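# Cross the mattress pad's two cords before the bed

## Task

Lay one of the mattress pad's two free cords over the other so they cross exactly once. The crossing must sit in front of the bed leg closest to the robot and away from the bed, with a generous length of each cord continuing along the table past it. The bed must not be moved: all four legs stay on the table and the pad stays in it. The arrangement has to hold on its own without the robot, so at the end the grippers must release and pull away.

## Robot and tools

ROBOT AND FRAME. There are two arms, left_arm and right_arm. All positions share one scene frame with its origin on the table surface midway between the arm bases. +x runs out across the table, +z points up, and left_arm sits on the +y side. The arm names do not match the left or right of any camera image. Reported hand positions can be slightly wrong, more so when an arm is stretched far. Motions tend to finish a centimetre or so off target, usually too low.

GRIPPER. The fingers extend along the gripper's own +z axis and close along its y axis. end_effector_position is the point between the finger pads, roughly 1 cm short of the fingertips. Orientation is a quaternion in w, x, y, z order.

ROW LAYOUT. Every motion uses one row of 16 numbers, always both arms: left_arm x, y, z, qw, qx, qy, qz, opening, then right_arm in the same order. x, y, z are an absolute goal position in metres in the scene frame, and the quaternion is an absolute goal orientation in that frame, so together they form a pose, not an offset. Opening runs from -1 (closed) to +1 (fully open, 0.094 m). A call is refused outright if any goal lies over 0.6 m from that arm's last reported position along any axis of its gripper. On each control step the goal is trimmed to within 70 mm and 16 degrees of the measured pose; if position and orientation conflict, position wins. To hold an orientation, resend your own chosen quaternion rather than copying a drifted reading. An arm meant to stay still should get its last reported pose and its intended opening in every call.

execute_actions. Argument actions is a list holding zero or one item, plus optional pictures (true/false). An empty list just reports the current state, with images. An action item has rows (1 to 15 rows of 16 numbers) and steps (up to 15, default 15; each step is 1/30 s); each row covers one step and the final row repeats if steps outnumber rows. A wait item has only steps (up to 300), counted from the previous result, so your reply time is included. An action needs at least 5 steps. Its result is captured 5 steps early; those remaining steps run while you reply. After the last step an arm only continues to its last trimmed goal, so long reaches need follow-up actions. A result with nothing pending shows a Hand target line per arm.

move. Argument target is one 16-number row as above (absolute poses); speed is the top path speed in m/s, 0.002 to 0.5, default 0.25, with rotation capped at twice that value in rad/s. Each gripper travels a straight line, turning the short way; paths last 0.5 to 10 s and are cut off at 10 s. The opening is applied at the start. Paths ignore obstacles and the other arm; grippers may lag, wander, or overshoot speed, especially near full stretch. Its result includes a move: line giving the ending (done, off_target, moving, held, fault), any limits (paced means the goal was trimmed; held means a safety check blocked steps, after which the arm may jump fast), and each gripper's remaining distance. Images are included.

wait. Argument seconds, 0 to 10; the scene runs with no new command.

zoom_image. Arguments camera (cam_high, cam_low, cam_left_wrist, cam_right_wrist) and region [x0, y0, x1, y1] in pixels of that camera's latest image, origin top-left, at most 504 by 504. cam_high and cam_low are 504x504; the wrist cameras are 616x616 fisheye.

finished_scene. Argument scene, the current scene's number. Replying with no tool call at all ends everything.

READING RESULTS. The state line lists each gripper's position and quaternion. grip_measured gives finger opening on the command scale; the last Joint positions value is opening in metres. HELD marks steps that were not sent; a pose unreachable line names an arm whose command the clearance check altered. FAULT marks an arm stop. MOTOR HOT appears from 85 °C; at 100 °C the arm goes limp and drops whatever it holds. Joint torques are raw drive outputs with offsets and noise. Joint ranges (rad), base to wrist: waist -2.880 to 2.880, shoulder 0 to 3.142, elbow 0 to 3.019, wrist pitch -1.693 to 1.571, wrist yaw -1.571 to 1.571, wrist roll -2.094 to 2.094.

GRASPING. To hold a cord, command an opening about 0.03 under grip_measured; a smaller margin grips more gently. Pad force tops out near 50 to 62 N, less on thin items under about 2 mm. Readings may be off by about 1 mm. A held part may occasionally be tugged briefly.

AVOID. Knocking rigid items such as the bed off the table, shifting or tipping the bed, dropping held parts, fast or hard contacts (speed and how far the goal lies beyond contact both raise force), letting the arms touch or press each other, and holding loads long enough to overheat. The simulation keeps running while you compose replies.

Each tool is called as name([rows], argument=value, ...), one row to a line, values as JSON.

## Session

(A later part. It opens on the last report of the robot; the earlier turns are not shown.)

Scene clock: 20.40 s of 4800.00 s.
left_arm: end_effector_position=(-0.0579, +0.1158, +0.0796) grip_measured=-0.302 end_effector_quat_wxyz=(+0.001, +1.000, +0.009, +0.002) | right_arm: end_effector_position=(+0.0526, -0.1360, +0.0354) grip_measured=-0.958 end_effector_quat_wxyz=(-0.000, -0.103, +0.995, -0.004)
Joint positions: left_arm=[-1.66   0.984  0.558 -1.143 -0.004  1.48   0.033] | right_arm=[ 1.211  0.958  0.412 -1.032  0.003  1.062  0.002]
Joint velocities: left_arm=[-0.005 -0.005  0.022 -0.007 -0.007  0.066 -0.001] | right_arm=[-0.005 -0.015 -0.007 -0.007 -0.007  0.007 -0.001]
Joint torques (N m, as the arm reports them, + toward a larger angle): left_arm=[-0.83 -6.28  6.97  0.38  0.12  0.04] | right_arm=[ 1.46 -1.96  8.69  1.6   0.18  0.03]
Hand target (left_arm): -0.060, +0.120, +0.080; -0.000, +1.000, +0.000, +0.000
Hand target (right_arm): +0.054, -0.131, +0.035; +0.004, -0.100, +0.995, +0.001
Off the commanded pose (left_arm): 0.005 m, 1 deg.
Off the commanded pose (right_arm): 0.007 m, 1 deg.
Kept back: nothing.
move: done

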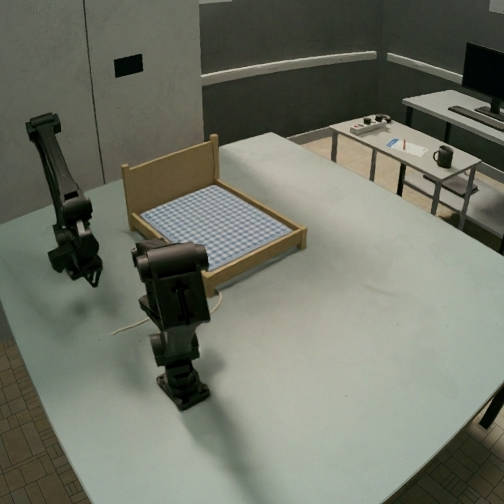

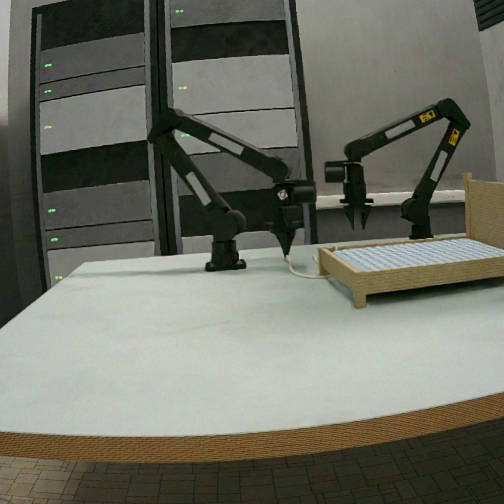

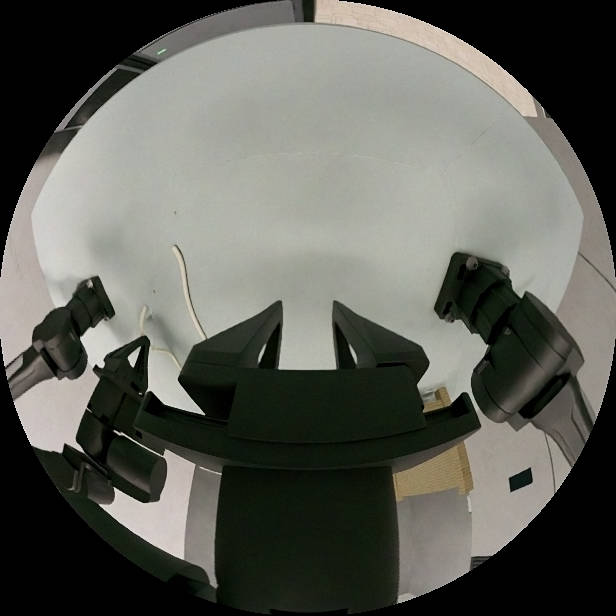

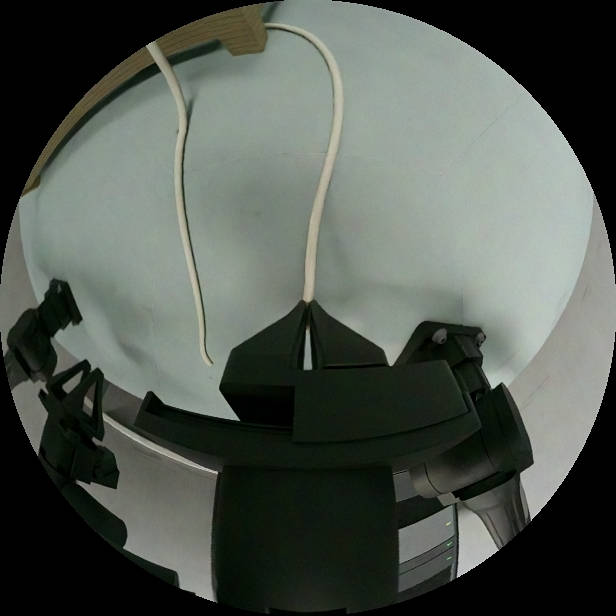

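move(target=[-0.15,0.2,0.1,0,1,0,0,-0.3,0.02,-0.125,0.006,0,-0.05,0.9987,0,-0.98], speed=0.15)

execute_actions([
  {"rows":[[-0.15,0.2,0.1,0,1,0,0,-0.3,0.02,-0.125,0.006,0,-0.05,0.9987,0,-0.2]],"steps":8},
])

move(target=[-0.15,0.2,0.1,0,1,0,0,-0.3,0.02,-0.115,0.06,0,0,1,0,-0.2])

move(target=[-0.15,0.2,0.1,0,1,0,0,-0.3,-0.03,-0.045,0.05,0,0,1,0,-0.2])

Scene clock: 22.23 s of 4800.00 s.
left_arm: end_effector_position=(-0.1470, +0.1981, +0.0997) grip_measured=-0.302 end_effector_quat_wxyz=(+0.000, +1.000, -0.004, +0.007) | right_arm: end_effector_position=(+0.0219, -0.1293, +0.0078) grip_measured=-0.958 end_effector_quat_wxyz=(+0.001, -0.052, +0.999, -0.004)
Joint positions: left_arm=[-2.257  0.792  0.521 -1.308 -0.01   0.907  0.033] | right_arm=[ 1.382  1.033  0.364 -0.909  0.003  1.334  0.002]
Joint velocities: left_arm=[-0.015 -0.005  0.012  0.002 -0.022  0.007  0.   ] | right_arm=[ 0.005 -0.005  0.002  0.007  0.051  0.007 -0.001]
Joint torques (N m, as the arm reports them, + toward a larger angle): left_arm=[-0.52 -3.32  7.62  0.42 -0.11 -0.04] | right_arm=[ 1.57 -2.33  7.85  1.58  0.02  0.  ]
Hand target (left_arm): -0.146, +0.200, +0.100; +0.000, +1.000, -0.000, +0.008
Hand target (right_arm): +0.021, -0.125, +0.007; +0.001, -0.050, +0.999, +0.001
Off the commanded pose (left_arm): 0.004 m, 1 deg.
Off the commanded pose (right_arm): 0.005 m, 1 deg.
Kept back: nothing.
move: done

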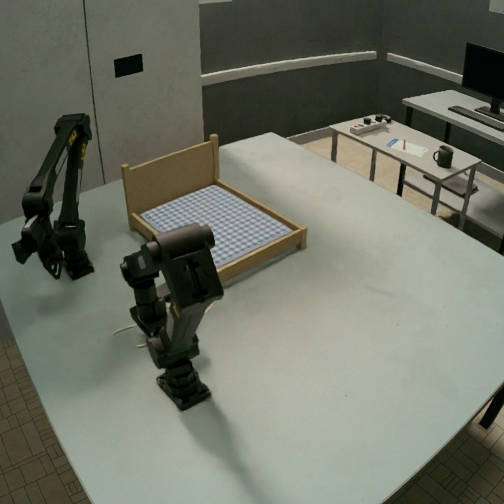

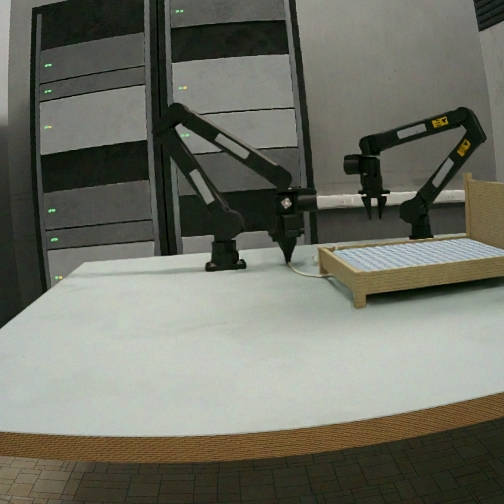

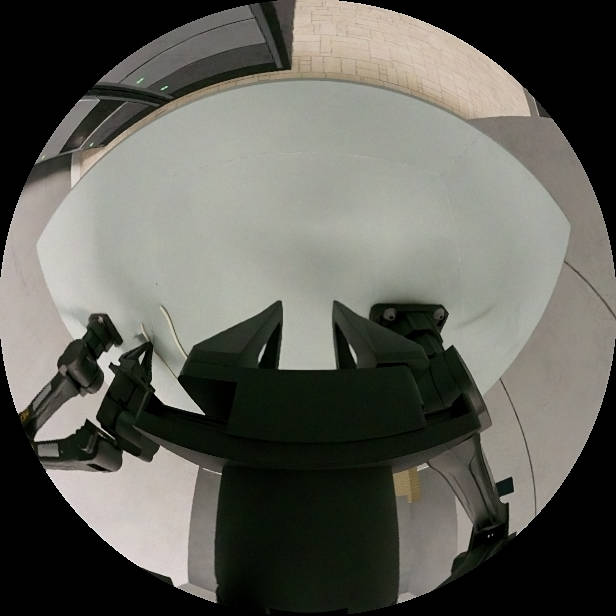

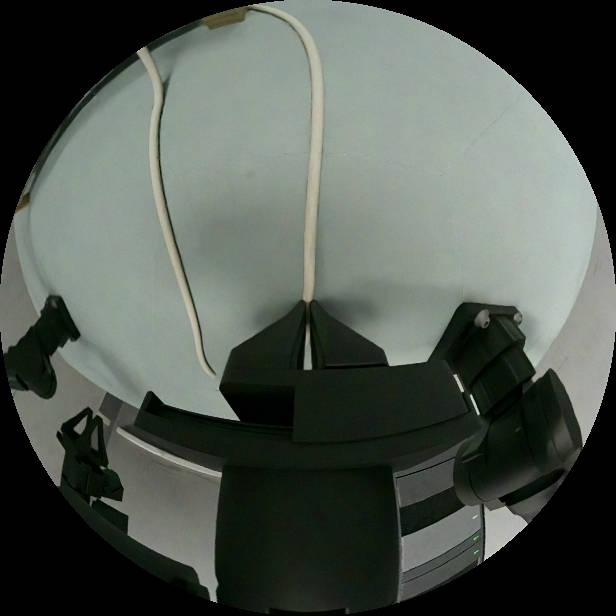

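Scene clock: 22.33 s of 4800.00 s.
left_arm: end_effector_position=(-0.1479, +0.1988, +0.0997) grip_measured=-0.302 end_effector_quat_wxyz=(-0.002, +1.000, -0.002, +0.004) | right_arm: end_effector_position=(+0.0216, -0.1294, +0.0077) grip_measured=-0.263 end_effector_quat_wxyz=(+0.001, -0.052, +0.999, -0.004)
Joint positions: left_arm=[-2.258  0.792  0.521 -1.308 -0.004  0.903  0.033] | right_arm=[ 1.383  1.034  0.364 -0.909  0.003  1.336  0.035]
Joint velocities: left_arm=[-0.015 -0.005 -0.002 -0.007 -0.022  0.037 -0.   ] | right_arm=[ 0.005  0.015  0.012 -0.012  0.051 -0.022  0.123]
Joint torques (N m, as the arm reports them, + toward a larger angle): left_arm=[-2.22 -3.13  7.65  0.82  0.06  0.04] | right_arm=[ 1.49 -1.88  7.86  1.62 -0.05  0.04]
Steps of this call (steps 1 to 3: the first 3 steps of this action). Readings (end_effector_position):
1: left_arm (-0.1474, +0.1984, +0.0997) | right_arm (+0.0219, -0.1293, +0.0078)
2: left_arm (-0.1478, +0.1987, +0.0997) | right_arm (+0.0218, -0.1294, +0.0077)
3: the state above

Scene clock: 23.47 s of 4800.00 s.
left_arm: end_effector_position=(-0.1482, +0.1990, +0.0997) grip_measured=-0.302 end_effector_quat_wxyz=(-0.002, +1.000, +0.000, +0.004) | right_arm: end_effector_position=(+0.0207, -0.1269, +0.0453) grip_measured=-0.202 end_effector_quat_wxyz=(-0.001, -0.002, +1.000, -0.014)
Joint positions: left_arm=[-2.259  0.792  0.521 -1.308 -0.003  0.898  0.033] | right_arm=[ 1.389  0.964  0.445 -1.081  0.001  1.441  0.037]
Joint velocities: left_arm=[-0.024  0.005 -0.022 -0.007  0.022 -0.051  0.   ] | right_arm=[-0.005  0.005  0.007 -0.007 -0.022 -0.007 -0.   ]
Joint torques (N m, as the arm reports them, + toward a larger angle): left_arm=[-0.98 -3.07  7.66  0.84  0.1  -0.01] | right_arm=[ 1.57 -3.34 11.13  0.05 -0.02  0.02]
Hand target (left_arm): -0.150, +0.200, +0.100; -0.000, +1.000, -0.000, -0.000
Hand target (right_arm): +0.020, -0.114, +0.059; -0.000, +0.000, +1.000, +0.000
Off your previous action's commanded pose (left_arm): 0.002 m, 0 deg at its last step (step 5 of this call).
Off your previous action's commanded pose (right_arm): 0.005 m, 1 deg at its last step (step 5 of this call).
Off the commanded pose (left_arm): 0.002 m, 0 deg.
Off the commanded pose (right_arm): 0.019 m, 2 deg.
Kept back: nothing.
move: off_target (right_arm)

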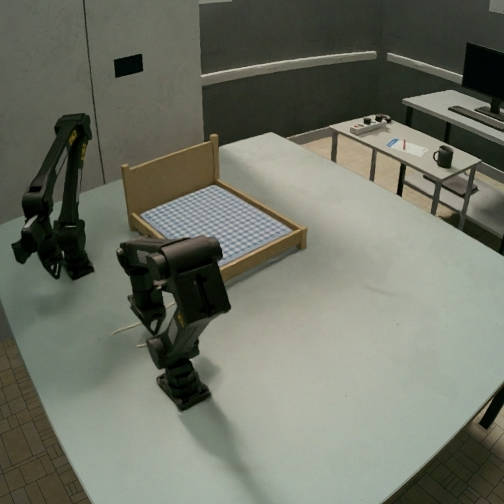

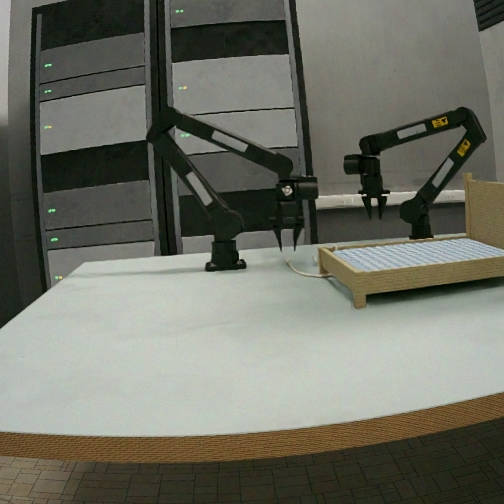

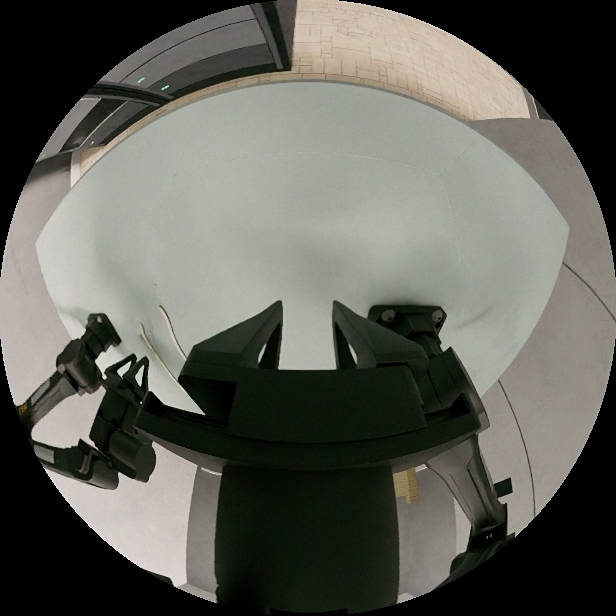

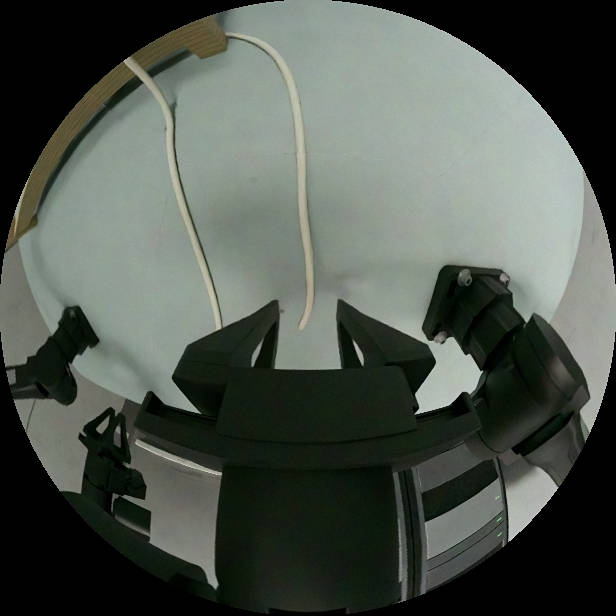

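Scene clock: 24.43 s of 4800.00 s.
left_arm: end_effector_position=(-0.1482, +0.1990, +0.0997) grip_measured=-0.302 end_effector_quat_wxyz=(-0.002, +1.000, +0.000, +0.004) | right_arm: end_effector_position=(-0.0268, -0.0615, +0.0435) grip_measured=-0.202 end_effector_quat_wxyz=(+0.000, -0.005, +1.000, -0.016)
Joint positions: left_arm=[-2.259  0.792  0.521 -1.308 -0.003  0.898  0.033] | right_arm=[ 1.607  1.195  0.586 -0.994 -0.002  1.654  0.037]
Joint velocities: left_arm=[-0.005 -0.005  0.002 -0.002 -0.007 -0.037 -0.   ] | right_arm=[ 0.005 -0.015  0.002  0.002 -0.007  0.007 -0.   ]
Joint torques (N m, as the arm reports them, + toward a larger angle): left_arm=[-0.97 -3.11  7.66  0.83  0.09 -0.02] | right_arm=[ 1.16 -4.88 10.15  1.25  0.17  0.02]
Hand target (left_arm): -0.150, +0.200, +0.100; -0.000, +1.000, -0.000, +0.000
Hand target (right_arm): -0.028, -0.045, +0.051; +0.001, -0.000, +1.000, +0.001
Off the commanded pose (left_arm): 0.002 m, 0 deg.
Off the commanded pose (right_arm): 0.018 m, 2 deg.
Kept back: nothing.
move: off_target (right_arm)

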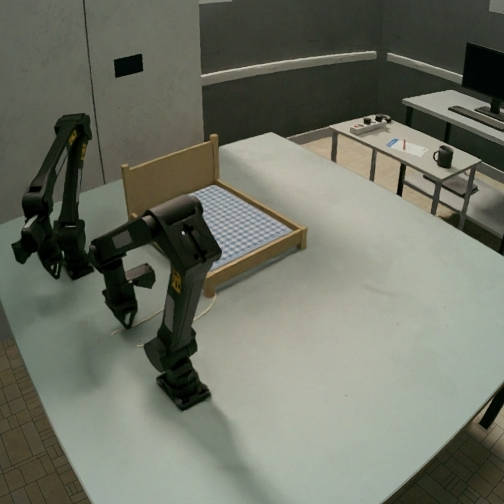

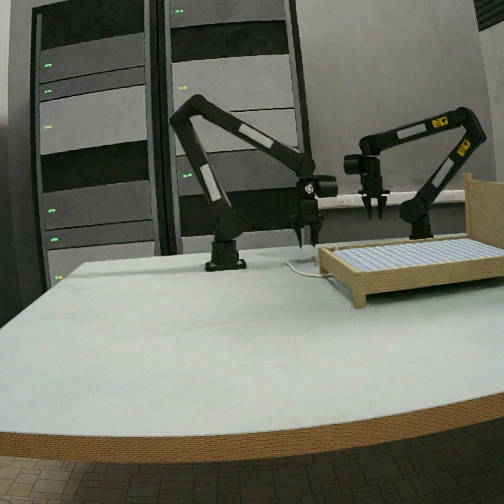

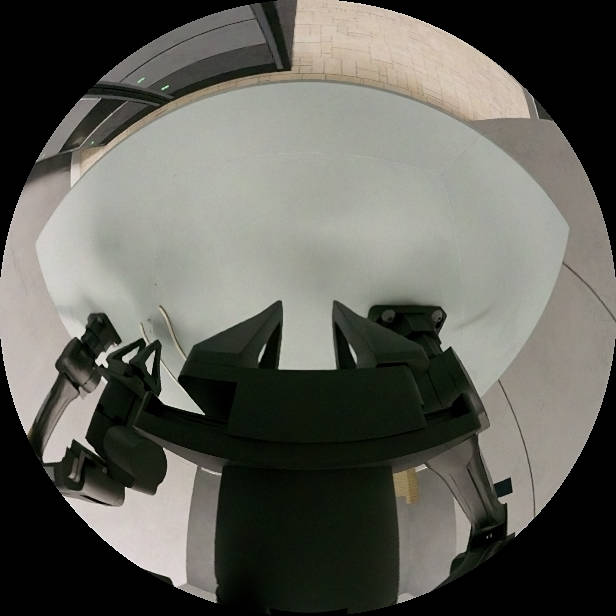

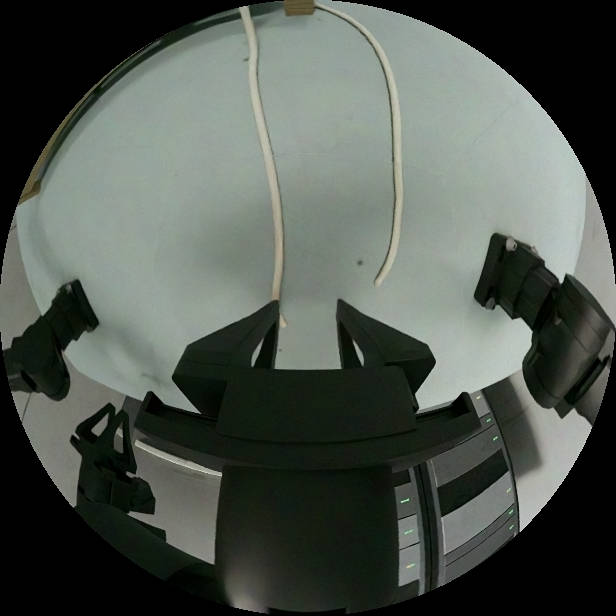

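move(target=[-0.15,0.2,0.1,0,1,0,0,-0.3,-0.035,-0.031,-0.001,0,0,1,0,0.1], speed=0.06)

move(target=[-0.15,0.2,0.1,0,1,0,0,-0.3,-0.035,-0.031,-0.001,0,0,1,0,-0.98])

Scene clock: 25.83 s of 4800.00 s.
left_arm: end_effector_position=(-0.1482, +0.1990, +0.0997) grip_measured=-0.302 end_effector_quat_wxyz=(-0.002, +1.000, +0.000, +0.004) | right_arm: end_effector_position=(-0.0320, -0.0359, +0.0062) grip_measured=+0.098 end_effector_quat_wxyz=(-0.001, -0.001, +1.000, -0.001)
Joint positions: left_arm=[-2.259  0.792  0.521 -1.308 -0.003  0.898  0.033] | right_arm=[ 1.618  1.337  0.579 -0.814 -0.002  1.673  0.052]
Joint velocities: left_arm=[ 0.005 -0.015 -0.007  0.002  0.037  0.022 -0.001] | right_arm=[-0.015  0.015  0.012 -0.002 -0.007 -0.095 -0.001]
Joint torques (N m, as the arm reports them, + toward a larger angle): left_arm=[-0.94 -3.1   7.65  0.83  0.09 -0.02] | right_arm=[ 1.58 -4.67  7.43  2.    0.12  0.01]
Hand target (left_arm): -0.150, +0.200, +0.100; -0.000, +1.000, -0.000, +0.000
Hand target (right_arm): -0.034, -0.032, -0.000; +0.000, +0.000, +1.000, +0.000
Off the commanded pose (left_arm): 0.002 m, 0 deg.
Off the commanded pose (right_arm): 0.009 m, 0 deg.
Kept back: nothing.
move: done

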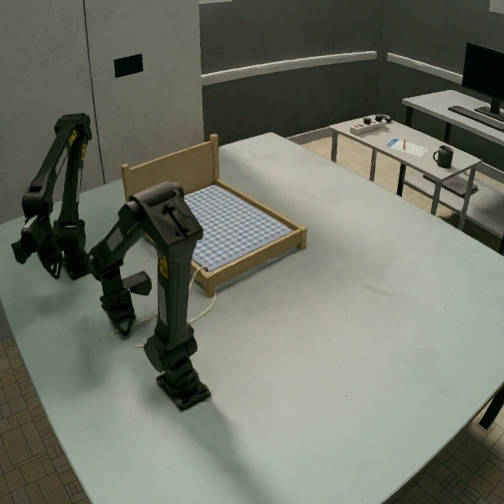

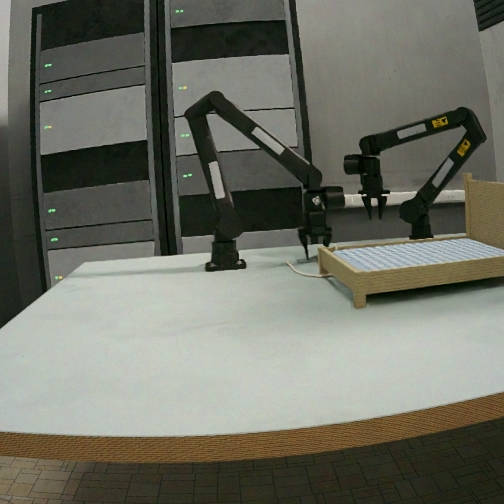

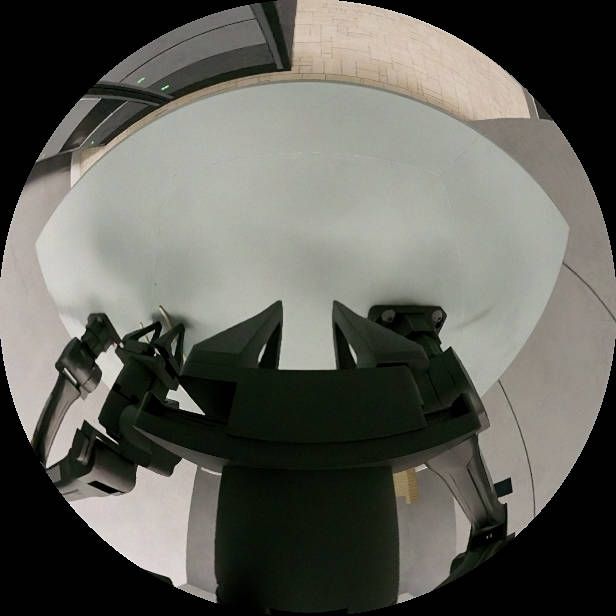

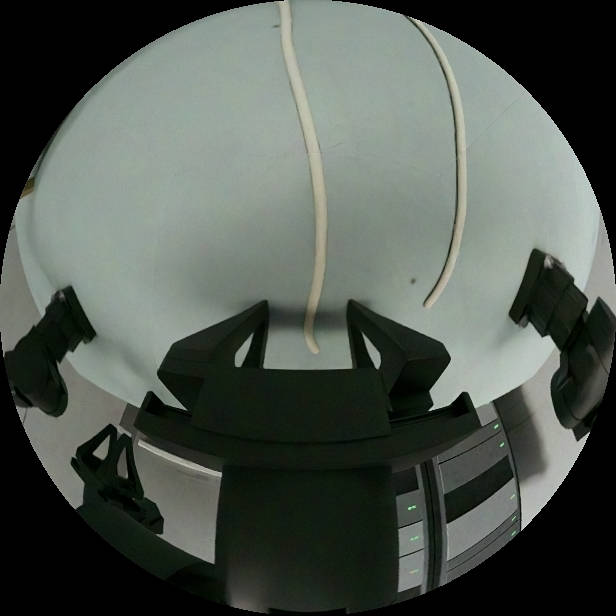

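Scene clock: 26.53 s of 4800.00 s.
left_arm: end_effector_position=(-0.1482, +0.1990, +0.0997) grip_measured=-0.302 end_effector_quat_wxyz=(-0.002, +1.000, +0.000, +0.004) | right_arm: end_effector_position=(-0.0321, -0.0357, +0.0063) grip_measured=-0.958 end_effector_quat_wxyz=(-0.001, -0.001, +1.000, -0.000)
Joint positions: left_arm=[-2.259  0.792  0.521 -1.308 -0.003  0.898  0.033] | right_arm=[ 1.619  1.337  0.579 -0.813 -0.002  1.675  0.002]
Joint velocities: left_arm=[-0.015  0.005  0.002 -0.017 -0.051 -0.051 -0.001] | right_arm=[-0.005 -0.005 -0.002 -0.017 -0.037 -0.007  0.001]
Joint torques (N m, as the arm reports them, + toward a larger angle): left_arm=[-0.96 -3.12  7.67  0.83  0.09 -0.02] | right_arm=[ 1.61 -4.56  7.49  1.99  0.09  0.02]
Hand target (left_arm): -0.150, +0.200, +0.100; -0.000, +1.000, -0.000, +0.000
Hand target (right_arm): -0.035, -0.031, -0.001; -0.000, -0.000, +1.000, +0.000
Off the commanded pose (left_arm): 0.002 m, 0 deg.
Off the commanded pose (right_arm): 0.009 m, 0 deg.
Kept back: nothing.
move: done

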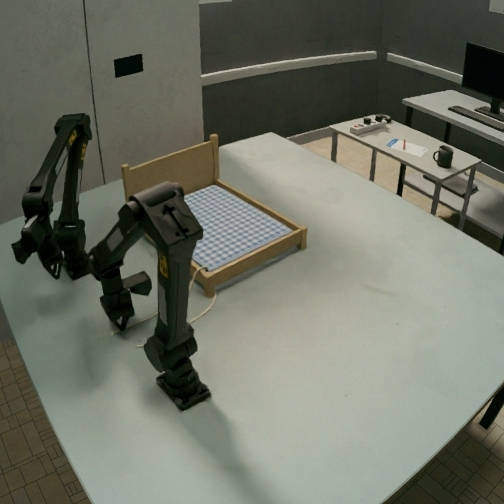

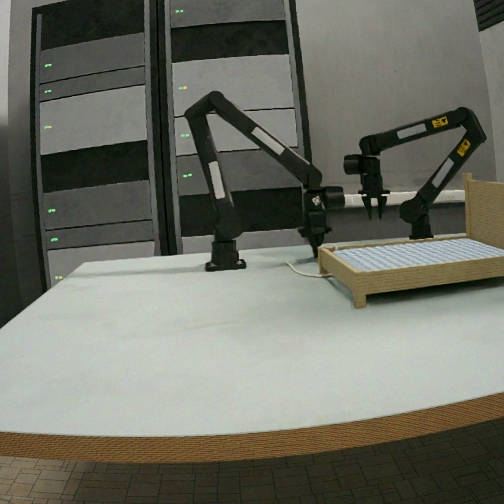

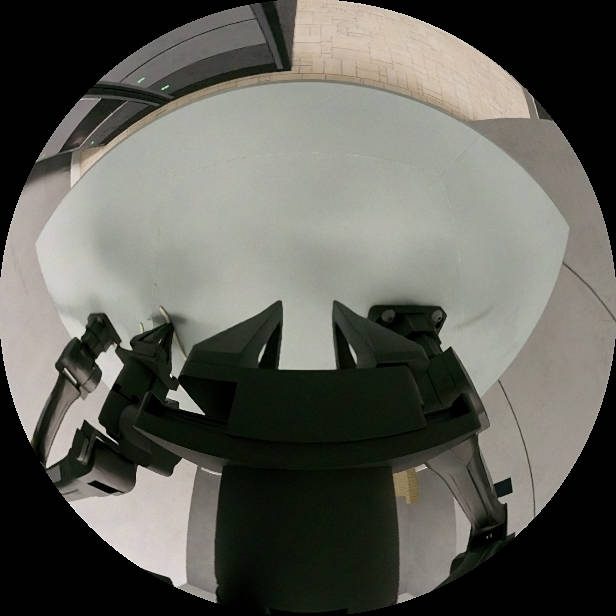

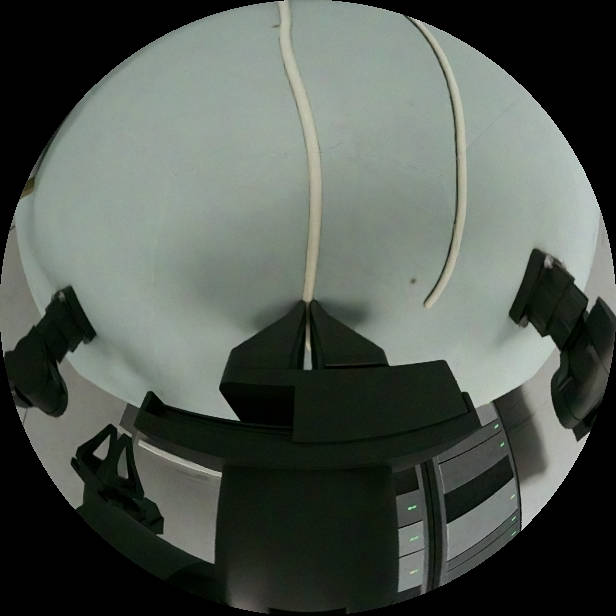

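move(target=[-0.15,0.2,0.1,0,1,0,0,-0.3,0.1,-0.07,0.16,0,-0.3827,0.9239,0,-0.98], speed=0.2)

move(target=[-0.15,0.2,0.1,0,1,0,0,-0.3,0.15,-0.18,0.11,0,-0.66,0.751,0,-0.98], speed=0.2)

Scene clock: 29.37 s of 4800.00 s.
left_arm: end_effector_position=(-0.1482, +0.1990, +0.0997) grip_measured=-0.302 end_effector_quat_wxyz=(-0.002, +1.000, +0.000, +0.004) | right_arm: end_effector_position=(+0.0918, -0.0809, +0.1381) grip_measured=-0.958 end_effector_quat_wxyz=(-0.016, -0.379, +0.925, -0.018)
Joint positions: left_arm=[-2.259  0.792  0.521 -1.308 -0.003  0.898  0.033] | right_arm=[ 1.126  1.06   0.766 -1.326  0.002  0.405  0.002]
Joint velocities: left_arm=[-0.015 -0.015 -0.012  0.007  0.051  0.022  0.   ] | right_arm=[-0.005 -0.005 -0.012  0.012 -0.022 -0.037 -0.   ]
Joint torques (N m, as the arm reports them, + toward a larger angle): left_arm=[-0.95 -3.15  7.66  0.83  0.09 -0.02] | right_arm=[ 0.42 -5.65 12.62  0.08 -0.15 -0.15]
Hand target (left_arm): -0.150, +0.200, +0.100; -0.000, +1.000, -0.000, +0.000
Hand target (right_arm): +0.097, -0.070, +0.158; -0.003, -0.383, +0.924, -0.001
Off the commanded pose (left_arm): 0.002 m, 0 deg.
Off the commanded pose (right_arm): 0.026 m, 3 deg.
Kept back: nothing.
move: off_target (right_arm)

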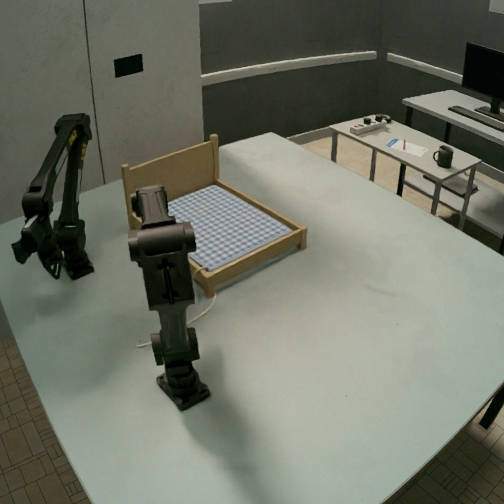

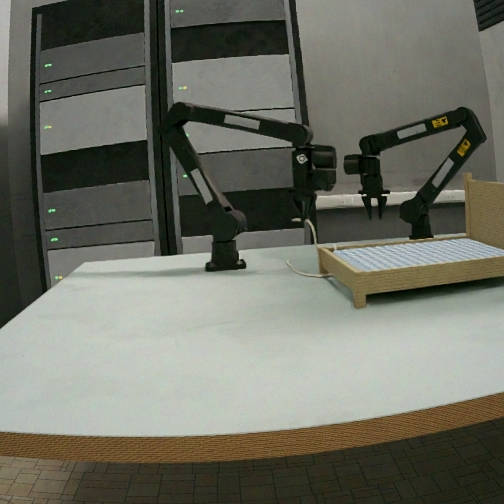

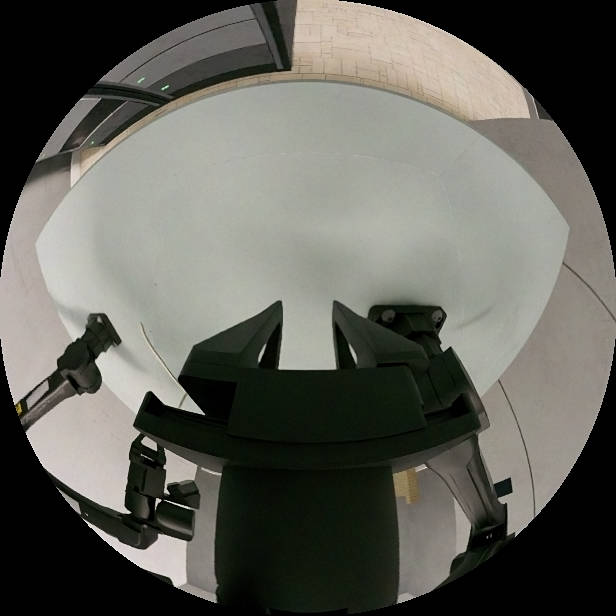

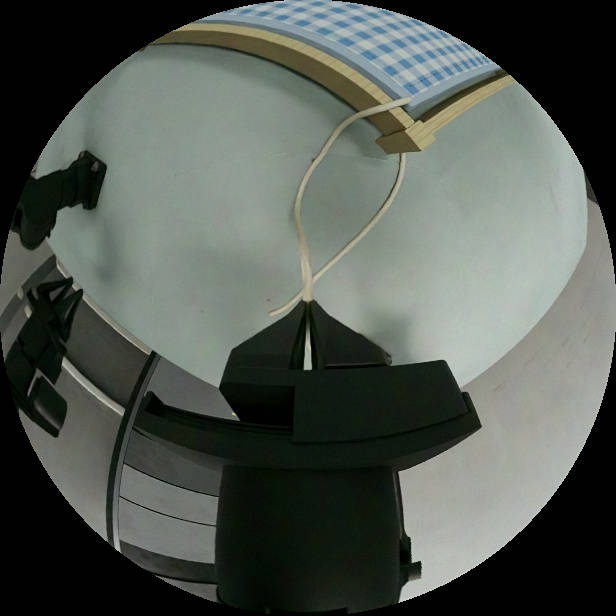

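Scene clock: 31.67 s of 4800.00 s.
left_arm: end_effector_position=(-0.1482, +0.1990, +0.0997) grip_measured=-0.302 end_effector_quat_wxyz=(-0.002, +1.000, +0.000, +0.004) | right_arm: end_effector_position=(+0.1428, -0.1834, +0.1068) grip_measured=-0.958 end_effector_quat_wxyz=(-0.019, -0.657, +0.753, -0.002)
Joint positions: left_arm=[-2.259  0.792  0.521 -1.308 -0.003  0.898  0.033] | right_arm=[ 0.669  0.901  0.589 -1.296  0.003 -0.709  0.002]
Joint velocities: left_arm=[ 0.015 -0.005 -0.012  0.002 -0.022  0.022 -0.   ] | right_arm=[ 0.015 -0.005  0.002 -0.002  0.007 -0.081 -0.001]
Joint torques (N m, as the arm reports them, + toward a larger angle): left_arm=[-0.94 -3.09  7.65  0.85  0.09 -0.02] | right_arm=[ 0.25 -3.64  9.35  1.56 -0.22 -0.15]
Hand target (left_arm): -0.150, +0.200, +0.100; -0.000, +1.000, -0.000, +0.000
Hand target (right_arm): +0.147, -0.180, +0.110; -0.002, -0.660, +0.751, +0.000
Off the commanded pose (left_arm): 0.002 m, 0 deg.
Off the commanded pose (right_arm): 0.009 m, 2 deg.
Kept back: nothing.
move: done

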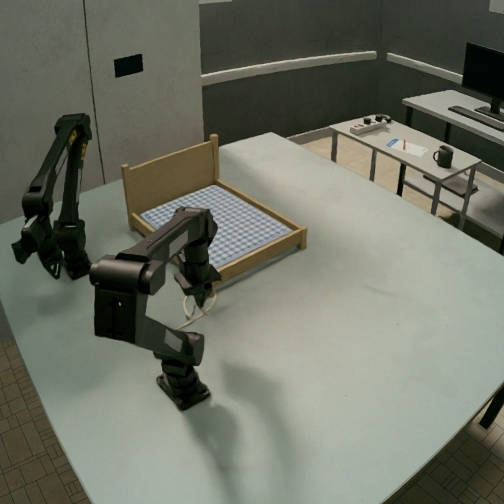

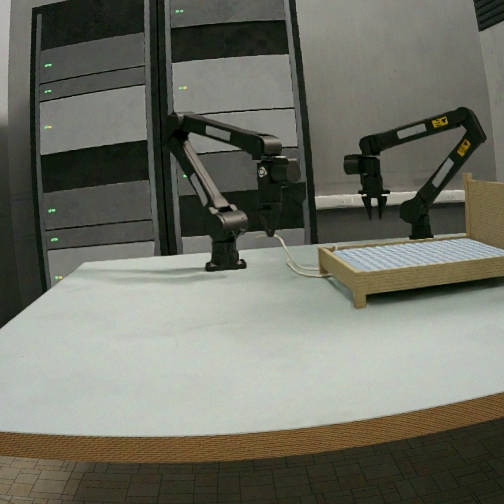

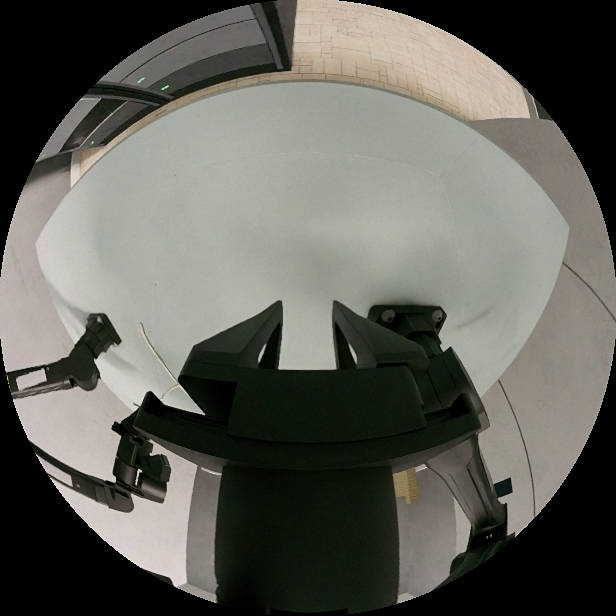

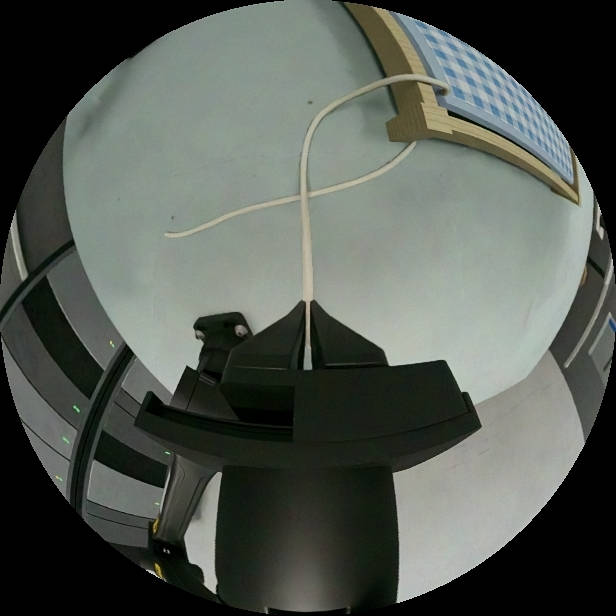

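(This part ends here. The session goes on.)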